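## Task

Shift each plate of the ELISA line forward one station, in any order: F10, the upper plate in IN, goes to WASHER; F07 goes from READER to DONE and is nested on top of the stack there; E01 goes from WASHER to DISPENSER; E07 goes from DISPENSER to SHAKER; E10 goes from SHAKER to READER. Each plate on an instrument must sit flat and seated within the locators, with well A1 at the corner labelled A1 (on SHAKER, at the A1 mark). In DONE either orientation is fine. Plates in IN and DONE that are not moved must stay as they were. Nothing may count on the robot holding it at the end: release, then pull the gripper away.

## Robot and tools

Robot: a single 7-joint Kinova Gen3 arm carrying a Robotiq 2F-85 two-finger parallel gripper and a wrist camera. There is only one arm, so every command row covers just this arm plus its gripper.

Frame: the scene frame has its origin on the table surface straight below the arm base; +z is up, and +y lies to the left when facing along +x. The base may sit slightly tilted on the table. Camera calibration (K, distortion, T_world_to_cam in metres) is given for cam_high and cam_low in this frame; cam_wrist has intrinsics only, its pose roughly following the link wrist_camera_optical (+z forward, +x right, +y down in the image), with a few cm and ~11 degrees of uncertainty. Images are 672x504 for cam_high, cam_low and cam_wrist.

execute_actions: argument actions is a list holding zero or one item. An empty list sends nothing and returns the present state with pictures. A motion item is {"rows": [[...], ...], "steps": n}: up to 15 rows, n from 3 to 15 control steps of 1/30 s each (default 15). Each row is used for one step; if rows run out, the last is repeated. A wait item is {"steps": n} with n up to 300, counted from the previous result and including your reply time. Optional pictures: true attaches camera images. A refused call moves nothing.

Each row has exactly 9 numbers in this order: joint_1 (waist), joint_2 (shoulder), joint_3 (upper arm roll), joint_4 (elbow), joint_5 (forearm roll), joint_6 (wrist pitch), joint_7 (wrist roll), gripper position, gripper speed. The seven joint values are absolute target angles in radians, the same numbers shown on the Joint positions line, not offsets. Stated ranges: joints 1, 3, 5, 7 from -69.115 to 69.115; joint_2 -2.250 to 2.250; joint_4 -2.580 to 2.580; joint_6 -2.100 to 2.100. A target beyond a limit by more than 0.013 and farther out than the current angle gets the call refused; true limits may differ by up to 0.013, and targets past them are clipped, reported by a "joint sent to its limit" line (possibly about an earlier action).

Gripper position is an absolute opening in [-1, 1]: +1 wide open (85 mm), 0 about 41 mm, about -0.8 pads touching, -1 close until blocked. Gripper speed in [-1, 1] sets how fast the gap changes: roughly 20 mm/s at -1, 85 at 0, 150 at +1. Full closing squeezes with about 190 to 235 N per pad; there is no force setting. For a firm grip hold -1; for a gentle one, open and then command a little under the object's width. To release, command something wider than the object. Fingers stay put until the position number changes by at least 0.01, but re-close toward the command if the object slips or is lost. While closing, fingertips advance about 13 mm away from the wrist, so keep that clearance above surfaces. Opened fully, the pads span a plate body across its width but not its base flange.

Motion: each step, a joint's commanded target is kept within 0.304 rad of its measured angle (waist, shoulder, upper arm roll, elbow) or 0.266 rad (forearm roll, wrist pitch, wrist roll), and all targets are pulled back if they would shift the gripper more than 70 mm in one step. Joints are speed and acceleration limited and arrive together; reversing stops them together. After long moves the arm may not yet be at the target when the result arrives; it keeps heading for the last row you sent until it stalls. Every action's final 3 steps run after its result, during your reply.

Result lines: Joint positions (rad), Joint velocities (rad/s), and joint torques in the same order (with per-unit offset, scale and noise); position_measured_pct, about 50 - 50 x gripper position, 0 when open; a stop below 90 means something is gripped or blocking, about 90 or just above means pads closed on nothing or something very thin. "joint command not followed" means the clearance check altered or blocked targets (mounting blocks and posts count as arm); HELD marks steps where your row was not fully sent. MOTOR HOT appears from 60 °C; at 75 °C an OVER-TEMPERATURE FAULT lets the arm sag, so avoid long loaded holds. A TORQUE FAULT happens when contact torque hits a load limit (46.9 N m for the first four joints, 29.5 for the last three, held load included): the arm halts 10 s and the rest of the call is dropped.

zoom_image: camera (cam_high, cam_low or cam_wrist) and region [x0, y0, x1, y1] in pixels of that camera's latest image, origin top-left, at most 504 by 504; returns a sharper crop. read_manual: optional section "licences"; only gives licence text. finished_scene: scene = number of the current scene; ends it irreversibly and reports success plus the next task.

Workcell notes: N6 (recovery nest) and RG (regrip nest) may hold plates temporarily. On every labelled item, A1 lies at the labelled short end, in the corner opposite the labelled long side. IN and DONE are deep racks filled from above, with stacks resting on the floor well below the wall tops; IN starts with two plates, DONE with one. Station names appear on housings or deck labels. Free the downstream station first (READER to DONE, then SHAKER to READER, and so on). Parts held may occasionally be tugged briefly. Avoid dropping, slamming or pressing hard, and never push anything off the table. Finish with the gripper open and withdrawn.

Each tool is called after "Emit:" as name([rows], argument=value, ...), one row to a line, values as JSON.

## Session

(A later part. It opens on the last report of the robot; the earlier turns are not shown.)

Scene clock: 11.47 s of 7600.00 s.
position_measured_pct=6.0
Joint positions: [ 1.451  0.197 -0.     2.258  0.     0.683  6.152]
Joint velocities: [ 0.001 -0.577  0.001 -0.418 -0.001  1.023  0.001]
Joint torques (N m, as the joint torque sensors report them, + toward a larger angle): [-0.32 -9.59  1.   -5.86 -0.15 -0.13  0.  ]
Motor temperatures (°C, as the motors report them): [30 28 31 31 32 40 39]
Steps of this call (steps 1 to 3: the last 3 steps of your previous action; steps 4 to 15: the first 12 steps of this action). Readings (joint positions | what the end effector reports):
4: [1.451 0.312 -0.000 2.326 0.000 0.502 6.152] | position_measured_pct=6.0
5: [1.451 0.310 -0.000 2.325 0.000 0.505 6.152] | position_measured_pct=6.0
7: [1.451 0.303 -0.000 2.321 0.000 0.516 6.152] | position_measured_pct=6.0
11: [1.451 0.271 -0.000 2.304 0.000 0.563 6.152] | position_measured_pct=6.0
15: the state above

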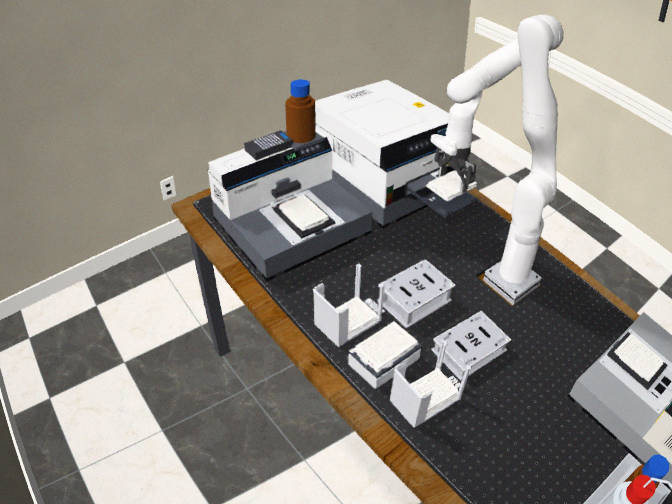

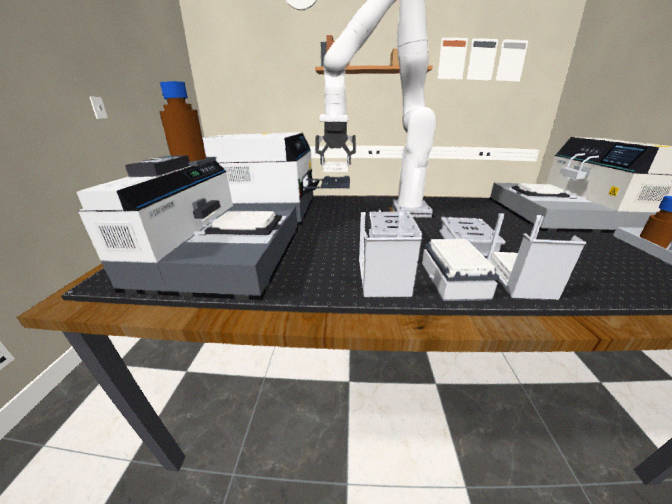

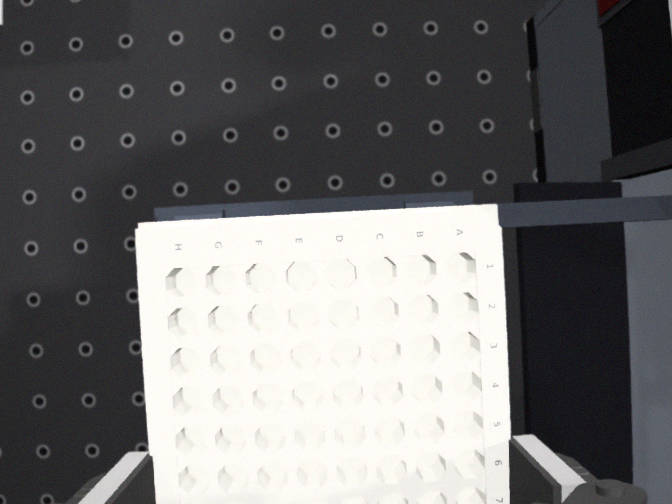

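Emit:
execute_actions([
  {"rows":[[0.2698,0.15,0,2.223,0,0.7686,4.995,0.85,-1]],"steps":15},
])

Emit:
execute_actions([
  {"rows":[[0.2698,0.18,0,2.18,0,0.7816,4.995,0.85,-1],[0.2698,0.205,0,2.14,0,0.7966,4.995,0.85,-1],[0.2698,0.23,0,2.10,0,0.8116,4.995,0.85,-1],[0.2698,0.255,0,2.06,0,0.8266,4.995,0.85,-1],[0.2698,0.28,0,2.02,0,0.8416,4.995,0.85,-1],[0.2698,0.305,0,1.98,0,0.8566,4.995,0.85,-1],[0.2698,0.33,0,1.94,0,0.8716,4.995,0.85,-1],[0.2698,0.355,0,1.90,0,0.8866,4.995,0.85,-1],[0.2698,0.38,0,1.86,0,0.9016,4.995,0.85,-1],[0.2698,0.405,0,1.82,0,0.9166,4.995,0.85,-1],[0.2698,0.43,0,1.78,0,0.9316,4.995,0.85,-1],[0.2698,0.455,0,1.74,0,0.9466,4.995,0.85,-1],[0.2698,0.48,0,1.70,0,0.9616,4.995,0.85,-1],[0.2698,0.505,0,1.66,0,0.9766,4.995,0.85,-1],[0.2698,0.5294,0,1.6247,0,0.9875,4.995,0.85,-1]],"steps":15},
])

Emit:
execute_actions([
  {"steps":25},
], pictures=true)

Scene clock: 12.23 s of 7600.00 s.
position_measured_pct=6.0
Joint positions: [1.126 0.15  0.    2.222 0.    0.768 5.878]
Joint velocities: [-1.235 -0.    -0.001 -0.001 -0.    -0.001 -1.086]
Joint torques (N m, as the joint torque sensors report them, + toward a larger angle): [-0.38 -9.52  0.37 -6.45  0.15 -0.09  0.03]
Motor temperatures (°C, as the motors report them): [30 28 31 31 32 40 39]
Steps of this call (steps 1 to 3: the last 3 steps of your previous action; steps 4 to 11: the robot went on to your last target; steps 12 to 23: the first 12 steps of this action). Readings (joint positions | what the end effector reports):
12: [1.450 0.151 0.000 2.223 0.000 0.769 6.152] | position_measured_pct=6.0
13: [1.443 0.150 0.001 2.223 0.000 0.769 6.148] | position_measured_pct=6.0
15: [1.414 0.150 0.001 2.223 0.001 0.769 6.126] | position_measured_pct=6.0
19: [1.291 0.150 0.001 2.223 0.001 0.769 6.022] | position_measured_pct=6.0
23: the state above

Scene clock: 12.73 s of 7600.00 s.
position_measured_pct=6.0
Joint positions: [0.596 0.27  0.    2.043 0.    0.835 5.406]
Joint velocities: [-0.863  0.576  0.002 -0.873  0.001  0.343 -0.763]
Joint torques (N m, as the joint torque sensors report them, + toward a larger angle): [ -0.02 -11.06   0.29  -6.16  -0.08   0.31   0.07]
Motor temperatures (°C, as the motors report them): [30 28 31 31 32 40 39]
Steps of this call (steps 1 to 3: the last 3 steps of your previous action; steps 4 to 15: the first 12 steps of this action). Readings (joint positions | what the end effector reports):
4: [0.961 0.150 0.000 2.222 0.000 0.768 5.732] | position_measured_pct=6.0
5: [0.920 0.151 -0.000 2.222 -0.000 0.769 5.696] | position_measured_pct=6.0
7: [0.844 0.155 -0.000 2.217 -0.000 0.771 5.628] | position_measured_pct=6.0
11: [0.713 0.197 -0.000 2.159 -0.000 0.792 5.509] | position_measured_pct=6.0
15: the state above

Scene clock: 13.57 s of 7600.00 s.
position_measured_pct=6.3
Joint positions: [ 0.27   0.529 -0.     1.625 -0.     0.987  4.995]
Joint velocities: [-0.003  0.003  0.     0.001 -0.     0.001 -0.001]
Joint torques (N m, as the joint torque sensors report them, + toward a larger angle): [ -0.06 -17.41   1.37  -7.76  -0.2   -0.14   0.06]
Motor temperatures (°C, as the motors report them): [30 28 31 31 32 40 39]
Kept back: nothing.
Steps of this call (steps 1 to 3: the last 3 steps of your previous action; steps 4 to 25: the robot went on to your last target). Readings (joint positions | what the end effector reports):
1: [0.568 0.290 0.001 2.014 0.000 0.846 5.381] | position_measured_pct=6.0
2: [0.539 0.310 0.001 1.985 0.000 0.858 5.355] | position_measured_pct=6.0
4: [0.485 0.352 0.000 1.926 0.000 0.883 5.304] | position_measured_pct=6.0
8: [0.397 0.425 0.000 1.804 0.000 0.927 5.189] | position_measured_pct=6.0
25: the state above

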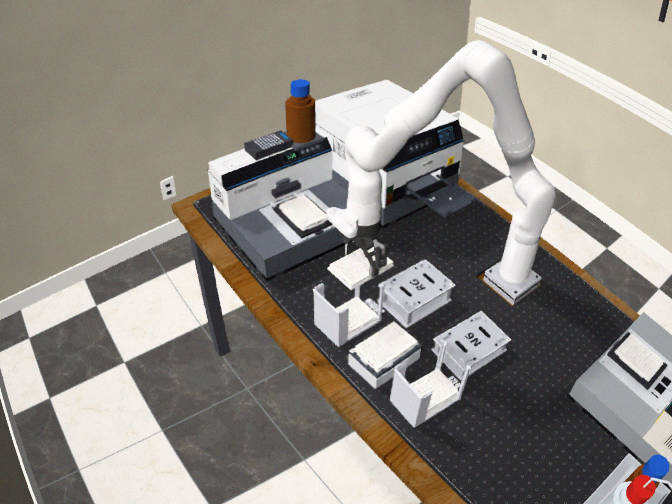

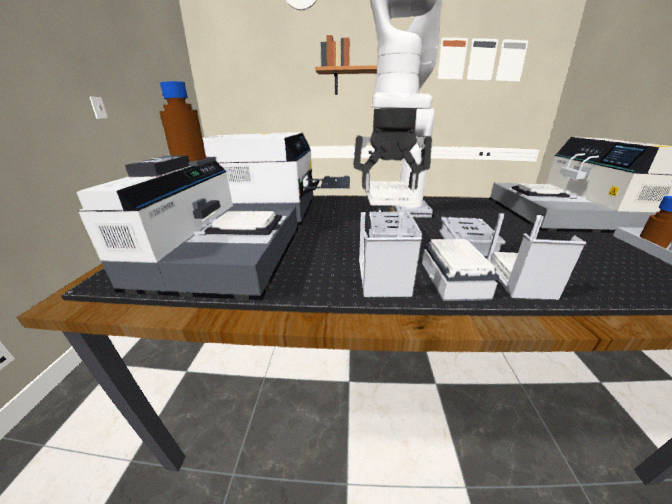

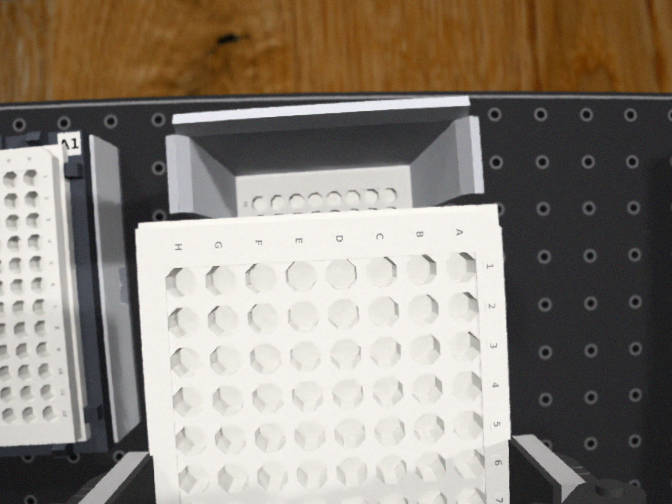

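Emit:
execute_actions([
  {"rows":[[0.2602,0.585,0,1.525,0,1.0316,4.9946,0.85,-1],[0.2602,0.585,0,1.525,0,1.0316,4.9946,0.85,-1],[0.2602,0.585,0,1.525,0,1.0316,4.9946,0.85,-1],[0.2602,0.585,0,1.525,0,1.0316,4.9946,0.85,-1],[0.2602,0.585,0,1.525,0,1.0316,4.9946,0.85,-1],[0.2602,0.585,0,1.525,0,1.0316,4.9946,0.85,-1],[0.2602,0.6243,0,1.5615,0,0.9558,4.9946,0.85,-1]],"steps":15},
])

Emit:
execute_actions([
  {"steps":12},
], pictures=true)

Scene clock: 14.37 s of 7600.00 s.
position_measured_pct=6.3
Joint positions: [ 0.26   0.619 -0.     1.549 -0.     0.964  4.995]
Joint velocities: [-0.002  0.068  0.002  0.313 -0.001 -0.25   0.001]
Joint torques (N m, as the joint torque sensors report them, + toward a larger angle): [ -0.15 -20.2    0.97  -6.84   0.12   0.41   0.17]
Motor temperatures (°C, as the motors report them): [30 28 31 31 32 40 39]
Steps of this call (steps 1 to 12: the robot went on to your last target; steps 13 to 24: the first 12 steps of this action). Readings (joint positions | what the end effector reports):
13: [0.270 0.530 0.000 1.624 0.000 0.988 4.995] | position_measured_pct=6.3
14: [0.269 0.533 0.000 1.619 0.000 0.990 4.995] | position_measured_pct=6.3
16: [0.267 0.550 0.000 1.593 0.000 1.002 4.995] | position_measured_pct=6.3
20: [0.261 0.590 -0.000 1.530 -0.000 1.023 4.995] | position_measured_pct=6.3
24: the state above

Scene clock: 14.77 s of 7600.00 s.
position_measured_pct=6.3
Joint positions: [ 0.26   0.624 -0.     1.562 -0.     0.956  4.995]
Joint velocities: [-0.001  0.    -0.001 -0.    -0.001 -0.    -0.001]
Joint torques (N m, as the joint torque sensors report them, + toward a larger angle): [ -0.62 -18.6    0.94  -7.33   0.25  -0.12   0.59]
Motor temperatures (°C, as the motors report them): [30 28 31 31 32 40 39]
Kept back: nothing.
Steps of this call (steps 1 to 3: the last 3 steps of your previous action; steps 4 to 12: the robot went on to your last target). Readings (joint positions | what the end effector reports):
1: [0.260 0.621 -0.000 1.557 -0.000 0.958 4.995] | position_measured_pct=6.3
2: [0.260 0.622 -0.000 1.560 -0.000 0.957 4.995] | position_measured_pct=6.3
4: [0.260 0.623 -0.000 1.561 0.000 0.956 4.995] | position_measured_pct=6.3
8: [0.260 0.624 -0.000 1.562 -0.000 0.956 4.995] | position_measured_pct=6.3
12: the state above

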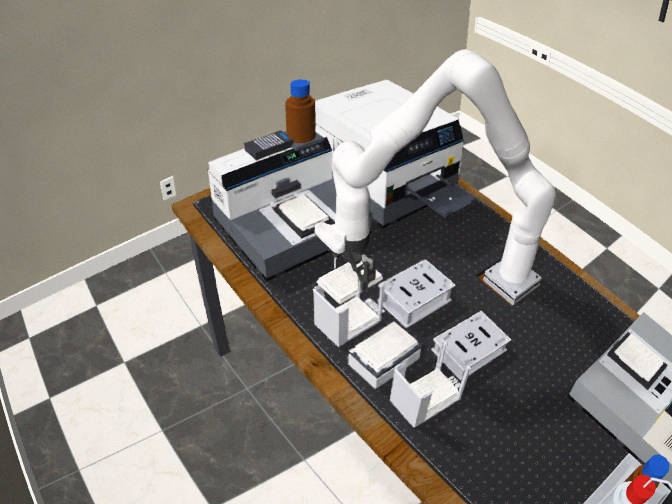

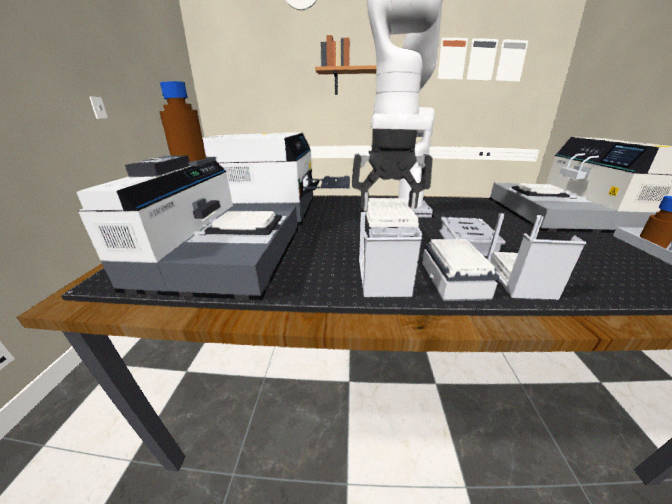

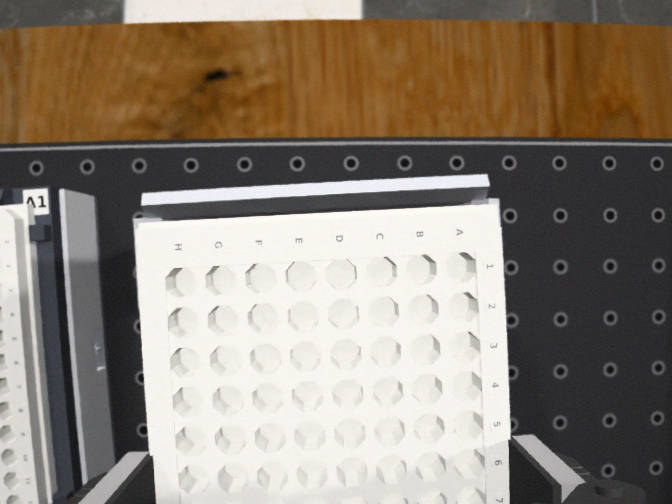

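Emit:
execute_actions([
  {"rows":[[0.2602,0.6294,0,1.5657,0,0.9465,4.9946,0.85,-1],[0.2602,0.6344,0,1.5697,0,0.9375,4.9946,0.85,-1],[0.2602,0.6394,0,1.5736,0,0.9286,4.9946,0.85,-1],[0.2602,0.6444,0,1.5775,0,0.9197,4.9946,0.85,-1],[0.2602,0.6494,0,1.5813,0,0.9109,4.9946,0.85,-1],[0.2602,0.6545,0,1.585,0,0.9021,4.9946,0.85,-1],[0.2602,0.6597,0,1.5887,0,0.8932,4.9946,0.85,-1],[0.2602,0.6649,0,1.5923,0,0.8844,4.9946,0.85,-1],[0.2602,0.6701,0,1.5958,0,0.8757,4.9946,0.85,-1],[0.2602,0.6753,0,1.5992,0,0.8671,4.9946,0.85,-1]],"steps":15},
])

Emit:
execute_actions([
  {"steps":8},
], pictures=true)

Scene clock: 16.93 s of 7600.00 s.
position_measured_pct=6.3
Joint positions: [ 0.26   0.673 -0.     1.598 -0.     0.87   4.995]
Joint velocities: [-0.001  0.04  -0.003  0.04  -0.    -0.086  0.002]
Joint torques (N m, as the joint torque sensors report them, + toward a larger angle): [ -0.18 -22.45   1.1   -7.76   0.18   0.5   -0.16]
Motor temperatures (°C, as the motors report them): [30 28 31 31 32 40 39]
Steps of this call (steps 1 to 30: the robot went on to your last target; steps 31 to 53: nothing new was sent; steps 54 to 65: the first 12 steps of this action). Readings (joint positions | what the end effector reports):
54: [0.260 0.625 0.000 1.562 -0.000 0.955 4.995] | position_measured_pct=6.3
55: [0.260 0.628 0.000 1.564 -0.000 0.950 4.995] | position_measured_pct=6.3
57: [0.260 0.636 0.000 1.571 0.000 0.935 4.995] | position_measured_pct=6.3
61: [0.260 0.656 0.000 1.586 -0.000 0.901 4.995] | position_measured_pct=6.3
65: the state above

Scene clock: 17.20 s of 7600.00 s.
position_measured_pct=6.3
Joint positions: [ 0.26   0.675 -0.     1.599 -0.     0.867  4.995]
Joint velocities: [-0.     0.001  0.    -0.001  0.001  0.     0.001]
Joint torques (N m, as the joint torque sensors report them, + toward a larger angle): [ -0.01 -18.72   0.91  -6.79   0.16  -0.25  -0.1 ]
Motor temperatures (°C, as the motors report them): [30 28 31 31 32 40 39]
Kept back: nothing.
Steps of this call (steps 1 to 3: the last 3 steps of your previous action; steps 4 to 8: the robot went on to your last target). Readings (joint positions | what the end effector reports):
1: [0.260 0.674 -0.000 1.599 -0.000 0.868 4.995] | position_measured_pct=6.3
2: [0.260 0.674 -0.000 1.599 -0.000 0.867 4.995] | position_measured_pct=6.3
4: [0.260 0.675 -0.000 1.599 -0.000 0.867 4.995] | position_measured_pct=6.3
8: the state above

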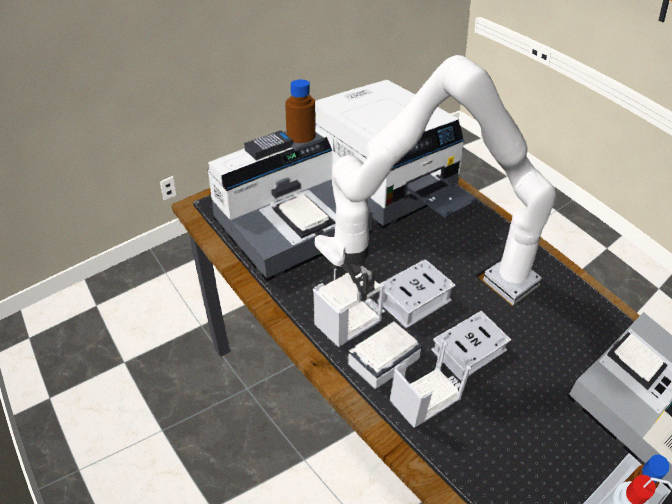

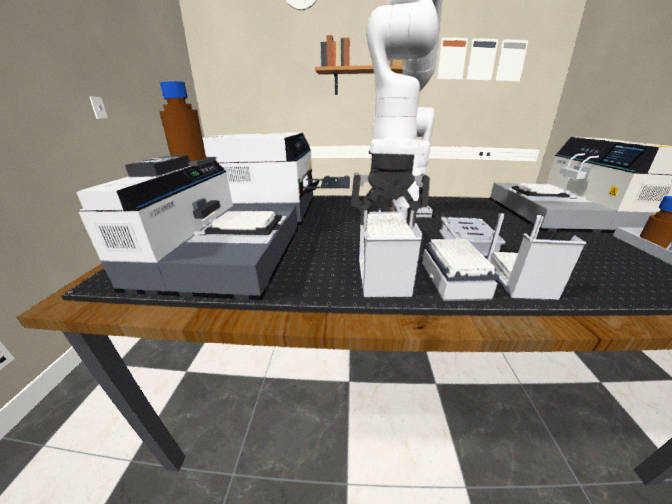

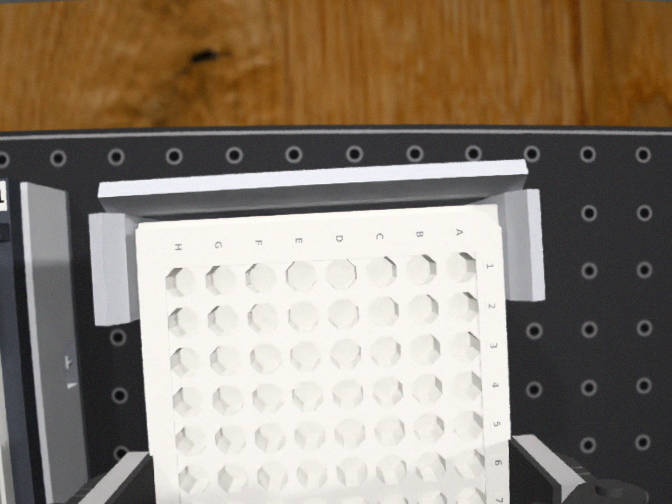

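Emit:
execute_actions([
  {"rows":[[0.2592,0.684,0,1.6035,0,0.8541,4.9936,0.85,-1],[0.2592,0.6935,0,1.6083,0,0.8398,4.9936,0.85,-1],[0.2592,0.7025,0,1.6128,0,0.8263,4.9936,0.85,-1],[0.2592,0.7117,0,1.6176,0,0.8123,4.9936,0.85,-1],[0.2592,0.721,0,1.6219,0,0.7987,4.9936,0.85,-1],[0.2592,0.7304,0,1.6259,0,0.7853,4.9936,0.85,-1],[0.2592,0.7399,0,1.6297,0,0.772,4.9936,0.85,-1],[0.2592,0.7495,0,1.6332,0,0.7589,4.9936,0.85,-1],[0.2592,0.7604,0,1.6368,0,0.7444,4.9936,0.85,-1],[0.2592,0.7714,0,1.6401,0,0.7301,4.9936,0.85,-1],[0.2592,0.7826,0,1.6431,0,0.7159,4.9936,0.85,-1],[0.2592,0.794,0,1.6459,0,0.7017,4.9936,0.85,-1]],"steps":15},
])

Emit:
execute_actions([
  {"steps":10},
], pictures=true)

Scene clock: 17.77 s of 7600.00 s.
position_measured_pct=6.3
Joint positions: [0.259 0.769 0.    1.639 0.    0.734 4.994]
Joint velocities: [-0.     0.318  0.     0.092 -0.    -0.411  0.   ]
Joint torques (N m, as the joint torque sensors report them, + toward a larger angle): [ -0.39 -19.42   0.28  -5.48   0.14   0.14  -0.08]
Motor temperatures (°C, as the motors report them): [30 28 31 31 32 40 39]
Steps of this call (steps 1 to 5: the robot went on to your last target; steps 6 to 17: the first 12 steps of this action). Readings (joint positions | what the end effector reports):
6: [0.260 0.676 -0.000 1.599 -0.000 0.866 4.995] | position_measured_pct=6.3
7: [0.260 0.680 0.000 1.601 0.000 0.860 4.994] | position_measured_pct=6.3
9: [0.259 0.695 -0.000 1.608 -0.000 0.839 4.994] | position_measured_pct=6.3
13: [0.259 0.730 -0.000 1.625 0.000 0.788 4.994] | position_measured_pct=6.3
17: the state above

Scene clock: 18.10 s of 7600.00 s.
position_measured_pct=6.3
Joint positions: [0.259 0.794 0.    1.646 0.    0.702 4.994]
Joint velocities: [ 0.001  0.005  0.     0.     0.001  0.    -0.   ]
Joint torques (N m, as the joint torque sensors report them, + toward a larger angle): [ -0.47 -19.48   0.73  -5.89   0.    -0.19   0.02]
Motor temperatures (°C, as the motors report them): [30 28 31 31 32 40 39]
Kept back: nothing.
Steps of this call (steps 1 to 3: the last 3 steps of your previous action; steps 4 to 10: the robot went on to your last target). Readings (joint positions | what the end effector reports):
1: [0.259 0.779 0.000 1.642 0.000 0.721 4.994] | position_measured_pct=6.3
2: [0.259 0.787 -0.000 1.644 0.000 0.710 4.994] | position_measured_pct=6.3
4: [0.259 0.792 -0.000 1.646 -0.000 0.703 4.994] | position_measured_pct=6.3
8: [0.259 0.793 -0.000 1.646 0.000 0.702 4.994] | position_measured_pct=6.3
10: the state above

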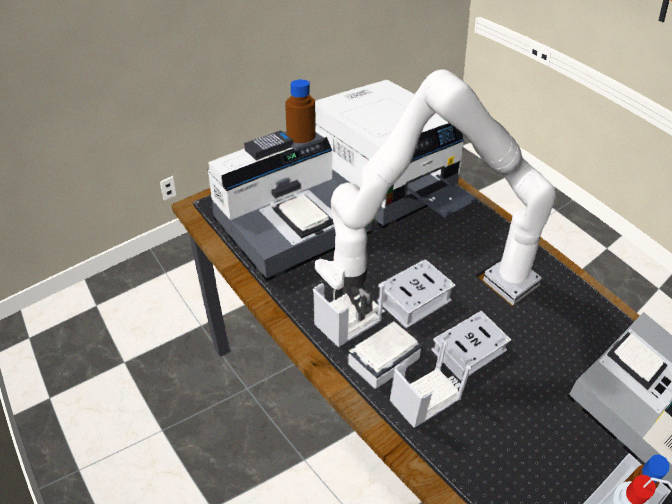

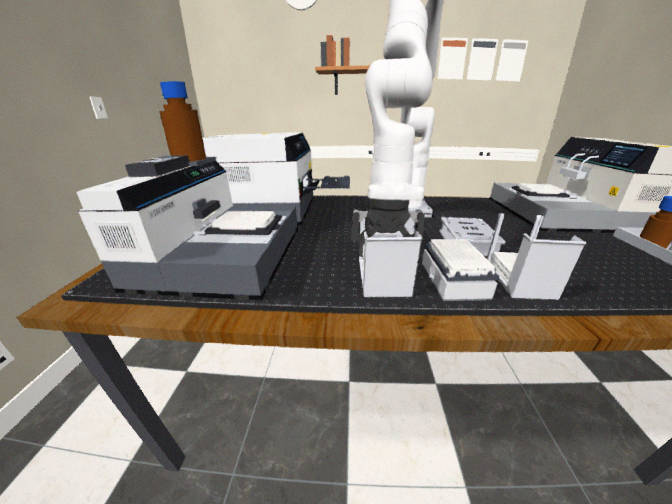

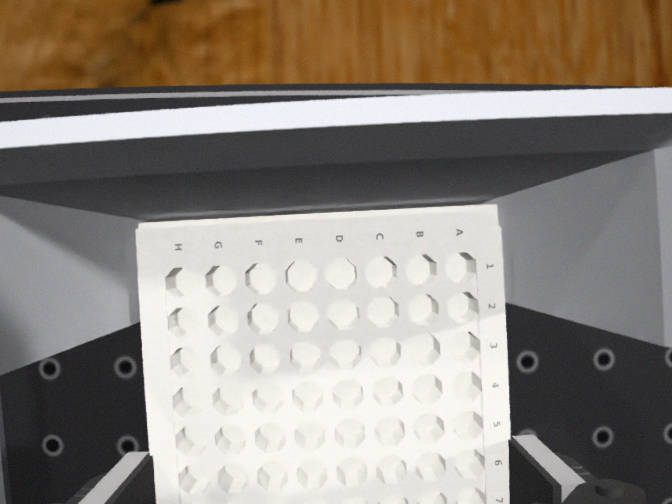

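Descend to .036.

Emit:
execute_actions([
  {"rows":[[0.2592,0.7986,0,1.6469,0,0.6961,4.9936,0.85,-1],[0.2592,0.8032,0,1.6479,0,0.6905,4.9936,0.85,-1],[0.2592,0.8078,0,1.6488,0,0.685,4.9936,0.85,-1],[0.2592,0.8124,0,1.6497,0,0.6795,4.9936,0.85,-1],[0.2592,0.8161,0,1.6503,0,0.6752,4.9936,0.85,-1],[0.2592,0.8198,0,1.651,0,0.6708,4.9936,0.85,-1],[0.2592,0.8226,0,1.6514,0,0.6676,4.9936,0.85,-1],[0.2592,0.8254,0,1.6519,0,0.6643,4.9936,0.85,-1],[0.2592,0.8273,0,1.6522,0,0.6621,4.9936,0.85,-1],[0.2592,0.8291,0,1.6524,0,0.6601,4.9936,0.85,-1]],"steps":15},
])

Emit:
execute_actions([
  {"steps":8},
])

Scene clock: 18.63 s of 7600.00 s.
position_measured_pct=6.3
Joint positions: [ 0.259  0.828 -0.     1.653  0.     0.661  4.994]
Joint velocities: [ 0.     0.011 -0.002  0.002  0.    -0.018  0.001]
Joint torques (N m, as the joint torque sensors report them, + toward a larger angle): [  0.11 -20.53   1.21  -6.13  -0.07  -0.36   0.05]
Motor temperatures (°C, as the motors report them): [30 28 31 31 32 40 39]
Steps of this call (steps 1 to 4: the robot went on to your last target; steps 5 to 16: the first 12 steps of this action). Readings (joint positions | what the end effector reports):
5: [0.259 0.795 0.000 1.646 -0.000 0.701 4.994] | position_measured_pct=6.3
6: [0.259 0.797 0.000 1.646 -0.000 0.698 4.994] | position_measured_pct=6.3
8: [0.259 0.805 0.000 1.648 0.000 0.689 4.994] | position_measured_pct=6.3
12: [0.259 0.820 -0.000 1.651 0.000 0.670 4.994] | position_measured_pct=6.3
16: the state above

Scene clock: 18.90 s of 7600.00 s.
position_measured_pct=6.3
Joint positions: [0.259 0.829 0.    1.652 0.    0.66  4.994]
Joint velocities: [ 0.     0.001  0.001 -0.001  0.001  0.     0.001]
Joint torques (N m, as the joint torque sensors report them, + toward a larger angle): [ -0.42 -19.88   1.17  -5.28   0.16  -0.16   0.07]
Motor temperatures (°C, as the motors report them): [30 28 31 31 32 40 39]
Kept back: nothing.
Steps of this call (steps 1 to 3: the last 3 steps of your previous action; steps 4 to 8: the robot went on to your last target). Readings (joint positions | what the end effector reports):
1: [0.259 0.828 -0.000 1.653 -0.000 0.660 4.994] | position_measured_pct=6.3
2: [0.259 0.828 -0.000 1.652 -0.000 0.660 4.994] | position_measured_pct=6.3
4: [0.259 0.829 -0.000 1.652 0.000 0.660 4.994] | position_measured_pct=6.3
8: the state above

Emit:
execute_actions([
  {"rows":[[0.2592,0.831,0,1.6527,0,0.6579,4.9936,0.85,-1],[0.2592,0.831,0,1.6527,0,0.6579,4.9936,0.85,-1],[0.2592,0.8329,0,1.653,0,0.6557,4.9936,0.85,-1],[0.2592,0.8329,0,1.653,0,0.6557,4.9936,0.85,-1],[0.2592,0.8348,0,1.6532,0,0.6536,4.9936,0.85,-1]],"steps":15},
])

Scene clock: 19.40 s of 7600.00 s.
position_measured_pct=6.3
Joint positions: [ 0.259  0.831  0.     1.653 -0.     0.654  4.994]
Joint velocities: [-0.    -0.    -0.001  0.     0.001 -0.001 -0.001]
Joint torques (N m, as the joint torque sensors report them, + toward a larger angle): [ -0.51 -17.56   0.72  -5.72   0.02  -0.47  -0.1 ]
Motor temperatures (°C, as the motors report them): [30 28 31 31 32 40 39]
Steps of this call (steps 1 to 3: the robot went on to your last target; steps 4 to 15: the first 12 steps of this action). Readings (joint positions | what the end effector reports):
4: [0.259 0.830 0.000 1.652 -0.000 0.660 4.994] | position_measured_pct=6.3
5: [0.259 0.830 0.000 1.652 0.000 0.659 4.994] | position_measured_pct=6.3
7: [0.259 0.831 0.000 1.653 -0.000 0.657 4.994] | position_measured_pct=6.3
11: [0.259 0.831 0.000 1.653 -0.000 0.655 4.994] | position_measured_pct=6.3
15: the state above

Emit:
execute_actions([
  {"rows":[[0.2592,0.832,0,1.6528,0,0.6568,4.9936,1,-0.6]],"steps":15},
], pictures=true)

Scene clock: 19.90 s of 7600.00 s.
position_measured_pct=0.0
Joint positions: [ 0.259  0.832 -0.     1.653  0.     0.657  4.994]
Joint velocities: [-0.001  0.    -0.002 -0.001 -0.     0.001 -0.002]
Joint torques (N m, as the joint torque sensors report them, + toward a larger angle): [ -0.59 -19.81   1.15  -5.78   0.2   -0.16   0.01]
Motor temperatures (°C, as the motors report them): [30 28 31 31 32 40 39]
Steps of this call (steps 1 to 3: the last 3 steps of your previous action; steps 4 to 15: the first 12 steps of this action). Readings (joint positions | what the end effector reports):
4: [0.259 0.831 -0.000 1.653 -0.000 0.655 4.994] | position_measured_pct=6.3
5: [0.259 0.830 -0.000 1.653 -0.000 0.656 4.994] | position_measured_pct=6.0
7: [0.259 0.831 0.000 1.653 -0.000 0.657 4.994] | position_measured_pct=4.0
11: [0.259 0.832 -0.000 1.653 -0.000 0.657 4.994] | position_measured_pct=0.4
15: the state above

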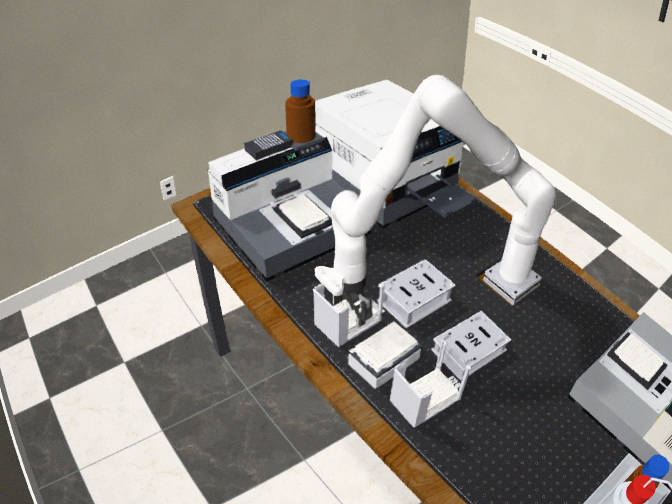

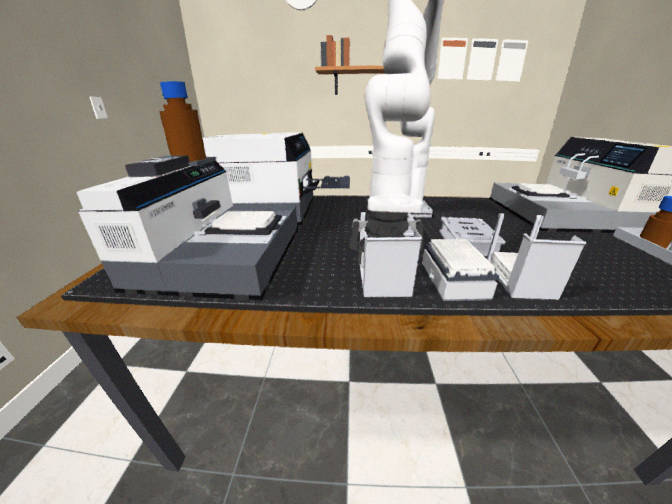

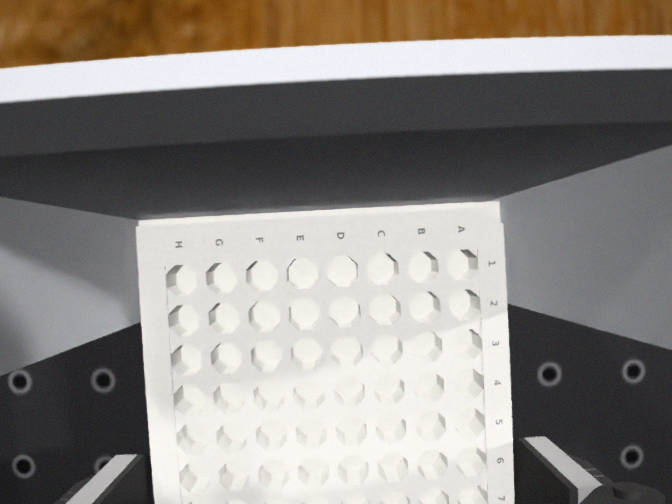

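Emit:
execute_actions([
  {"rows":[[0.2592,0.8124,0,1.6497,0,0.6795,4.9936,1,0],[0.2592,0.794,0,1.6459,0,0.7017,4.9936,1,0],[0.2592,0.7714,0,1.6401,0,0.7301,4.9936,1,0],[0.2592,0.7495,0,1.6332,0,0.7589,4.9936,1,0],[0.2592,0.7304,0,1.6259,0,0.7853,4.9936,1,0],[0.2592,0.7117,0,1.6176,0,0.8123,4.9936,1,0],[0.2592,0.6935,0,1.6083,0,0.8398,4.9936,1,0],[0.2592,0.6753,0,1.5992,0,0.8671,4.9936,1,0],[0.2592,0.6494,0,1.5813,0,0.9109,4.9936,1,0],[0.2592,0.6243,0,1.5615,0,0.9558,4.9936,1,0],[0.2592,0.604,0,1.544,0,0.9936,4.9936,1,0]],"steps":15},
])

Emit:
execute_actions([
  {"rows":[[-0.0508,0.59,0,1.58,0,0.9716,4.689,1,0]],"steps":15},
])

Emit:
execute_actions([
  {"rows":[[-0.0508,0.6664,0,1.6784,0,0.7968,4.689,1,0]],"steps":15},
])

Emit:
execute_actions([
  {"steps":10},
], pictures=true)

Scene clock: 20.63 s of 7600.00 s.
position_measured_pct=0.0
Joint positions: [ 0.259  0.651 -0.     1.579 -0.     0.911  4.994]
Joint velocities: [-0.001 -0.582  0.001 -0.43   0.001  1.012  0.   ]
Joint torques (N m, as the joint torque sensors report them, + toward a larger angle): [ -0.2  -18.44   1.75  -7.01  -0.02  -0.44  -0.16]
Motor temperatures (°C, as the motors report them): [30 28 31 31 32 40 39]
Steps of this call (steps 1 to 3: the last 3 steps of your previous action; steps 4 to 10: the robot went on to your last target; steps 11 to 22: the first 12 steps of this action). Readings (joint positions | what the end effector reports):
11: [0.259 0.831 -0.000 1.653 0.000 0.657 4.994] | position_measured_pct=0.0
12: [0.259 0.826 -0.000 1.653 0.000 0.663 4.994] | position_measured_pct=0.0
14: [0.259 0.799 -0.000 1.649 -0.000 0.692 4.994] | position_measured_pct=0.0
18: [0.259 0.729 -0.000 1.624 0.000 0.787 4.994] | position_measured_pct=0.0
22: the state above

Scene clock: 21.13 s of 7600.00 s.
position_measured_pct=0.0
Joint positions: [ 0.007  0.593 -0.     1.573 -0.     0.975  4.749]
Joint velocities: [-0.676 -0.033 -0.032  0.08  -0.015 -0.045 -0.755]
Joint torques (N m, as the joint torque sensors report them, + toward a larger angle): [  2.16 -18.51   2.71  -7.05   0.69  -0.02  -0.17]
Motor temperatures (°C, as the motors report them): [30 28 31 31 32 40 39]
Steps of this call (steps 1 to 3: the last 3 steps of your previous action; steps 4 to 15: the first 12 steps of this action). Readings (joint positions | what the end effector reports):
4: [0.258 0.608 0.000 1.544 0.000 0.990 4.993] | position_measured_pct=0.0
5: [0.252 0.607 0.002 1.545 0.001 0.991 4.989] | position_measured_pct=0.0
7: [0.224 0.604 0.003 1.549 0.001 0.990 4.967] | position_measured_pct=0.0
11: [0.117 0.598 0.001 1.561 0.000 0.982 4.867] | position_measured_pct=0.0
15: the state above

Scene clock: 21.63 s of 7600.00 s.
position_measured_pct=0.0
Joint positions: [-0.05   0.665 -0.     1.678 -0.     0.797  4.689]
Joint velocities: [-0.003  0.007 -0.     0.002 -0.001 -0.006 -0.001]
Joint torques (N m, as the joint torque sensors report them, + toward a larger angle): [ -0.82 -18.48   0.99  -6.16   0.29  -0.15  -0.02]
Motor temperatures (°C, as the motors report them): [30 28 31 31 32 40 39]
Steps of this call (steps 1 to 3: the last 3 steps of your previous action; steps 4 to 15: the first 12 steps of this action). Readings (joint positions | what the end effector reports):
4: [-0.043 0.591 -0.003 1.580 -0.001 0.971 4.691] | position_measured_pct=0.0
5: [-0.044 0.595 -0.003 1.585 -0.001 0.962 4.690] | position_measured_pct=0.0
7: [-0.047 0.616 -0.000 1.611 -0.000 0.916 4.689] | position_measured_pct=0.0
11: [-0.050 0.663 -0.000 1.674 -0.000 0.806 4.689] | position_measured_pct=0.0
15: the state above

Scene clock: 21.97 s of 7600.00 s.
position_measured_pct=0.0
Joint positions: [-0.051  0.666 -0.     1.678 -0.     0.797  4.689]
Joint velocities: [ 0.001  0.001  0.    -0.    -0.    -0.001 -0.001]
Joint torques (N m, as the joint torque sensors report them, + toward a larger angle): [  0.12 -18.5    1.56  -6.58  -0.1   -0.1   -0.28]
Motor temperatures (°C, as the motors report them): [30 28 31 31 32 40 39]
Kept back: nothing.
Steps of this call (steps 1 to 3: the last 3 steps of your previous action; steps 4 to 10: the robot went on to your last target). Readings (joint positions | what the end effector reports):
1: [-0.051 0.666 -0.000 1.678 -0.000 0.797 4.689] | position_measured_pct=0.0
2: [-0.051 0.666 -0.000 1.678 -0.000 0.797 4.689] | position_measured_pct=0.0
4: [-0.051 0.666 -0.000 1.678 -0.000 0.797 4.689] | position_measured_pct=0.0
8: [-0.051 0.666 -0.000 1.678 -0.000 0.797 4.689] | position_measured_pct=0.0
10: the state above

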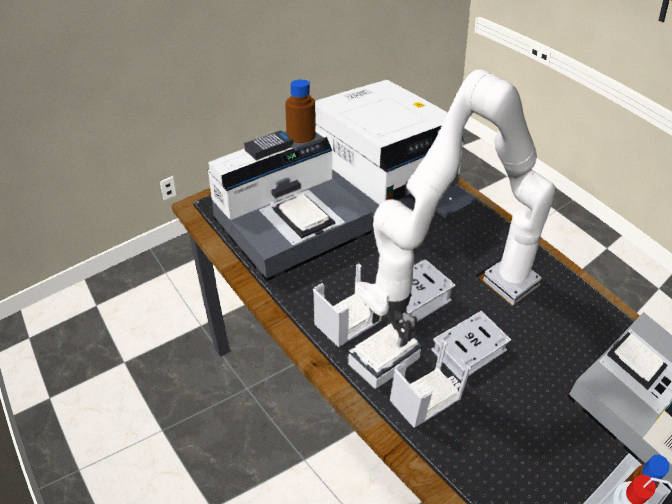

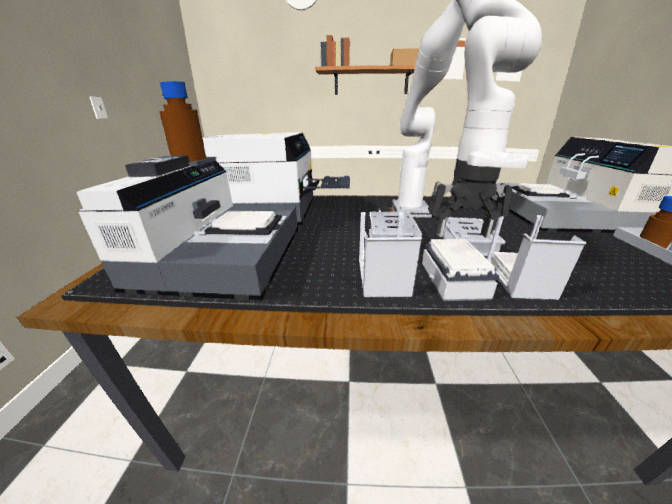

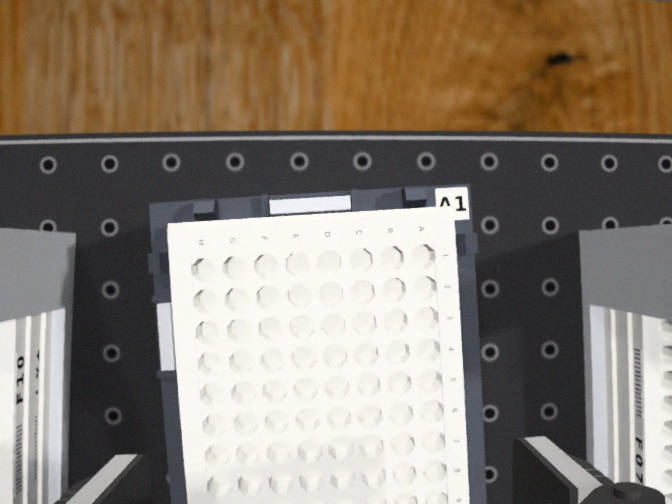

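Emit:
execute_actions([
  {"rows":[[-0.0552,0.7167,0,1.6997,0,0.7252,4.6946,1,0]],"steps":15},
])

Emit:
execute_actions([
  {"steps":8},
], pictures=true)

Scene clock: 22.53 s of 7600.00 s.
position_measured_pct=0.0
Joint positions: [-0.055  0.716  0.     1.7    0.     0.725  4.695]
Joint velocities: [-0.001  0.006 -0.001  0.001 -0.     0.     0.   ]
Joint torques (N m, as the joint torque sensors report them, + toward a larger angle): [ -0.62 -19.1    1.73  -5.93   0.23   0.08   0.05]
Motor temperatures (°C, as the motors report them): [30 29 31 31 32 40 39]
Steps of this call (steps 1 to 5: the robot went on to your last target; steps 6 to 17: the first 12 steps of this action). Readings (joint positions | what the end effector reports):
6: [-0.051 0.667 0.000 1.679 0.000 0.796 4.689] | position_measured_pct=0.0
7: [-0.051 0.673 0.000 1.680 0.000 0.789 4.690] | position_measured_pct=0.0
9: [-0.054 0.698 0.000 1.690 0.000 0.756 4.692] | position_measured_pct=0.0
13: [-0.055 0.715 -0.000 1.700 -0.000 0.726 4.695] | position_measured_pct=0.0
17: the state above

Scene clock: 22.80 s of 7600.00 s.
position_measured_pct=0.0
Joint positions: [-0.055  0.717 -0.     1.7    0.     0.725  4.695]
Joint velocities: [-0.001  0.001  0.001  0.001  0.001  0.     0.002]
Joint torques (N m, as the joint torque sensors report them, + toward a larger angle): [ -0.01 -18.35   0.71  -5.94   0.14  -0.34  -0.29]
Motor temperatures (°C, as the motors report them): [30 29 31 31 32 40 39]
Kept back: nothing.
Steps of this call (steps 1 to 3: the last 3 steps of your previous action; steps 4 to 8: the robot went on to your last target). Readings (joint positions | what the end effector reports):
1: [-0.055 0.716 0.000 1.700 0.000 0.725 4.695] | position_measured_pct=0.0
2: [-0.055 0.716 -0.000 1.700 -0.000 0.725 4.695] | position_measured_pct=0.0
4: [-0.055 0.717 -0.000 1.700 -0.000 0.725 4.695] | position_measured_pct=0.0
8: the state above

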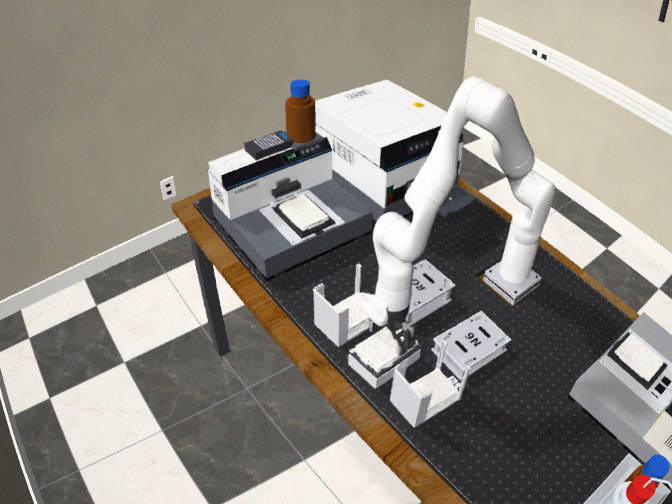

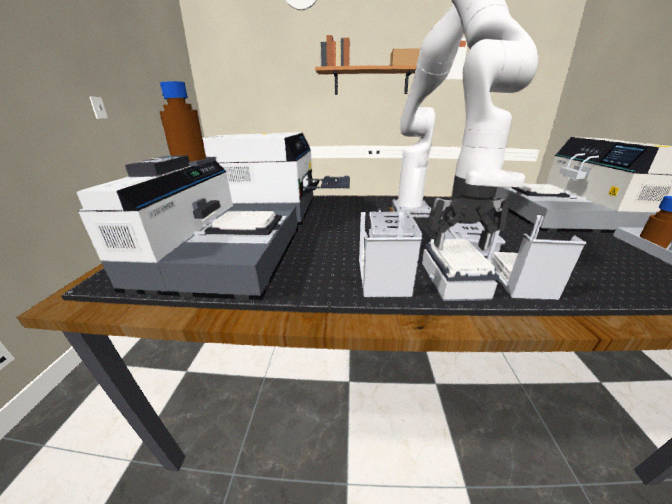

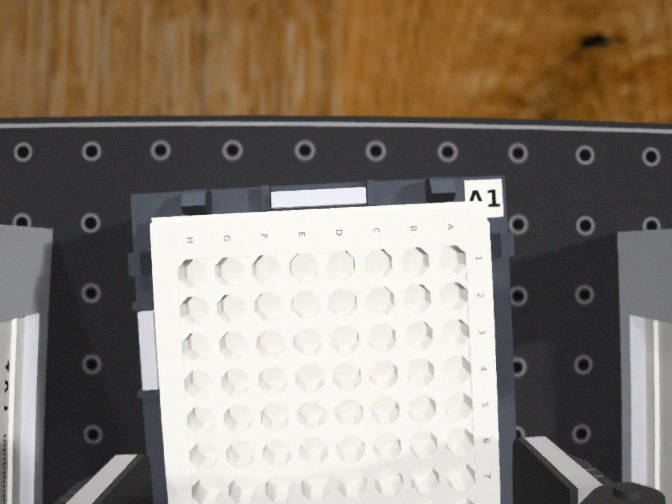

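Emit:
execute_actions([
  {"rows":[[-0.0547,0.7203,0,1.7009,0,0.7204,4.695,1,0],[-0.0547,0.724,0,1.7021,0,0.7155,4.695,1,0],[-0.0547,0.7276,0,1.7033,0,0.7107,4.695,1,0],[-0.0547,0.7312,0,1.7044,0,0.706,4.695,1,0],[-0.0547,0.7349,0,1.7055,0,0.7012,4.695,1,0],[-0.0547,0.7385,0,1.7066,0,0.6965,4.695,1,0]],"steps":15},
], pictures=true)

Scene clock: 23.37 s of 7600.00 s.
position_measured_pct=0.0
Joint positions: [-0.055  0.738 -0.     1.707  0.     0.697  4.695]
Joint velocities: [ 0.     0.004  0.001 -0.     0.001 -0.002 -0.001]
Joint torques (N m, as the joint torque sensors report them, + toward a larger angle): [ -0.27 -18.58   0.88  -6.    -0.03  -0.2    0.22]
Motor temperatures (°C, as the motors report them): [30 29 31 31 32 40 39]
Steps of this call (steps 1 to 5: the robot went on to your last target; steps 6 to 17: the first 12 steps of this action). Readings (joint positions | what the end effector reports):
6: [-0.055 0.717 -0.000 1.700 -0.000 0.725 4.695] | position_measured_pct=0.0
7: [-0.055 0.720 -0.000 1.700 -0.000 0.722 4.695] | position_measured_pct=0.0
9: [-0.055 0.726 0.000 1.702 0.000 0.714 4.695] | position_measured_pct=0.0
13: [-0.055 0.737 -0.000 1.706 0.000 0.698 4.695] | position_measured_pct=0.0
17: the state above

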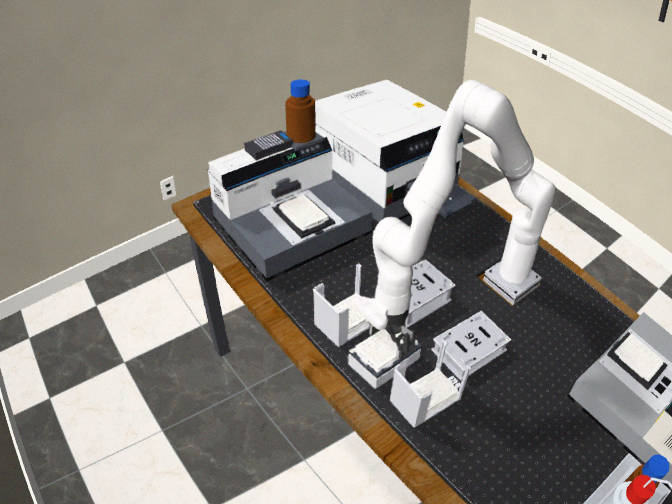

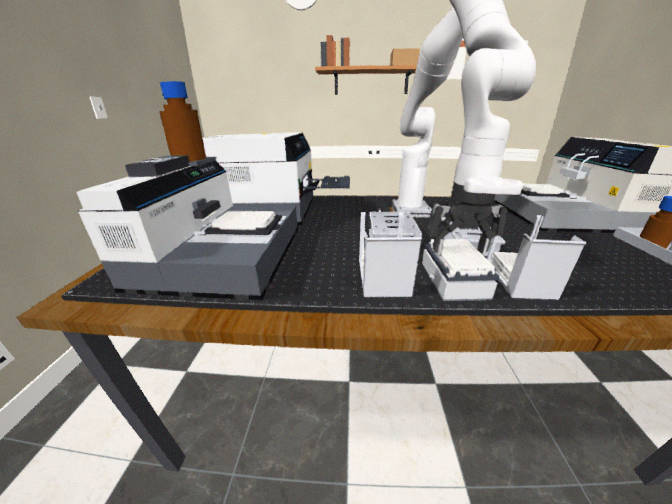

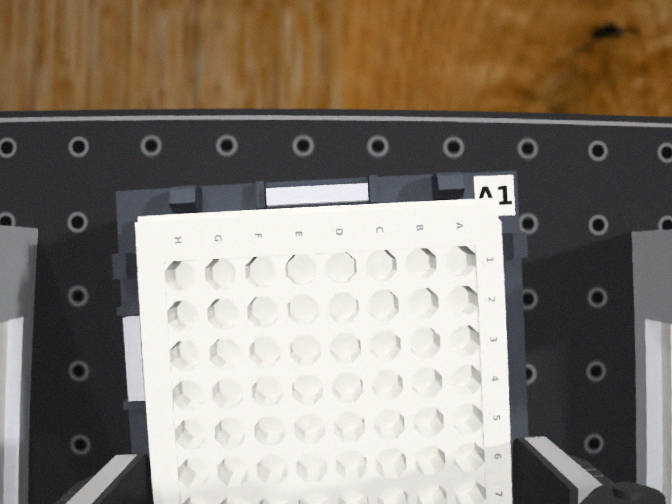

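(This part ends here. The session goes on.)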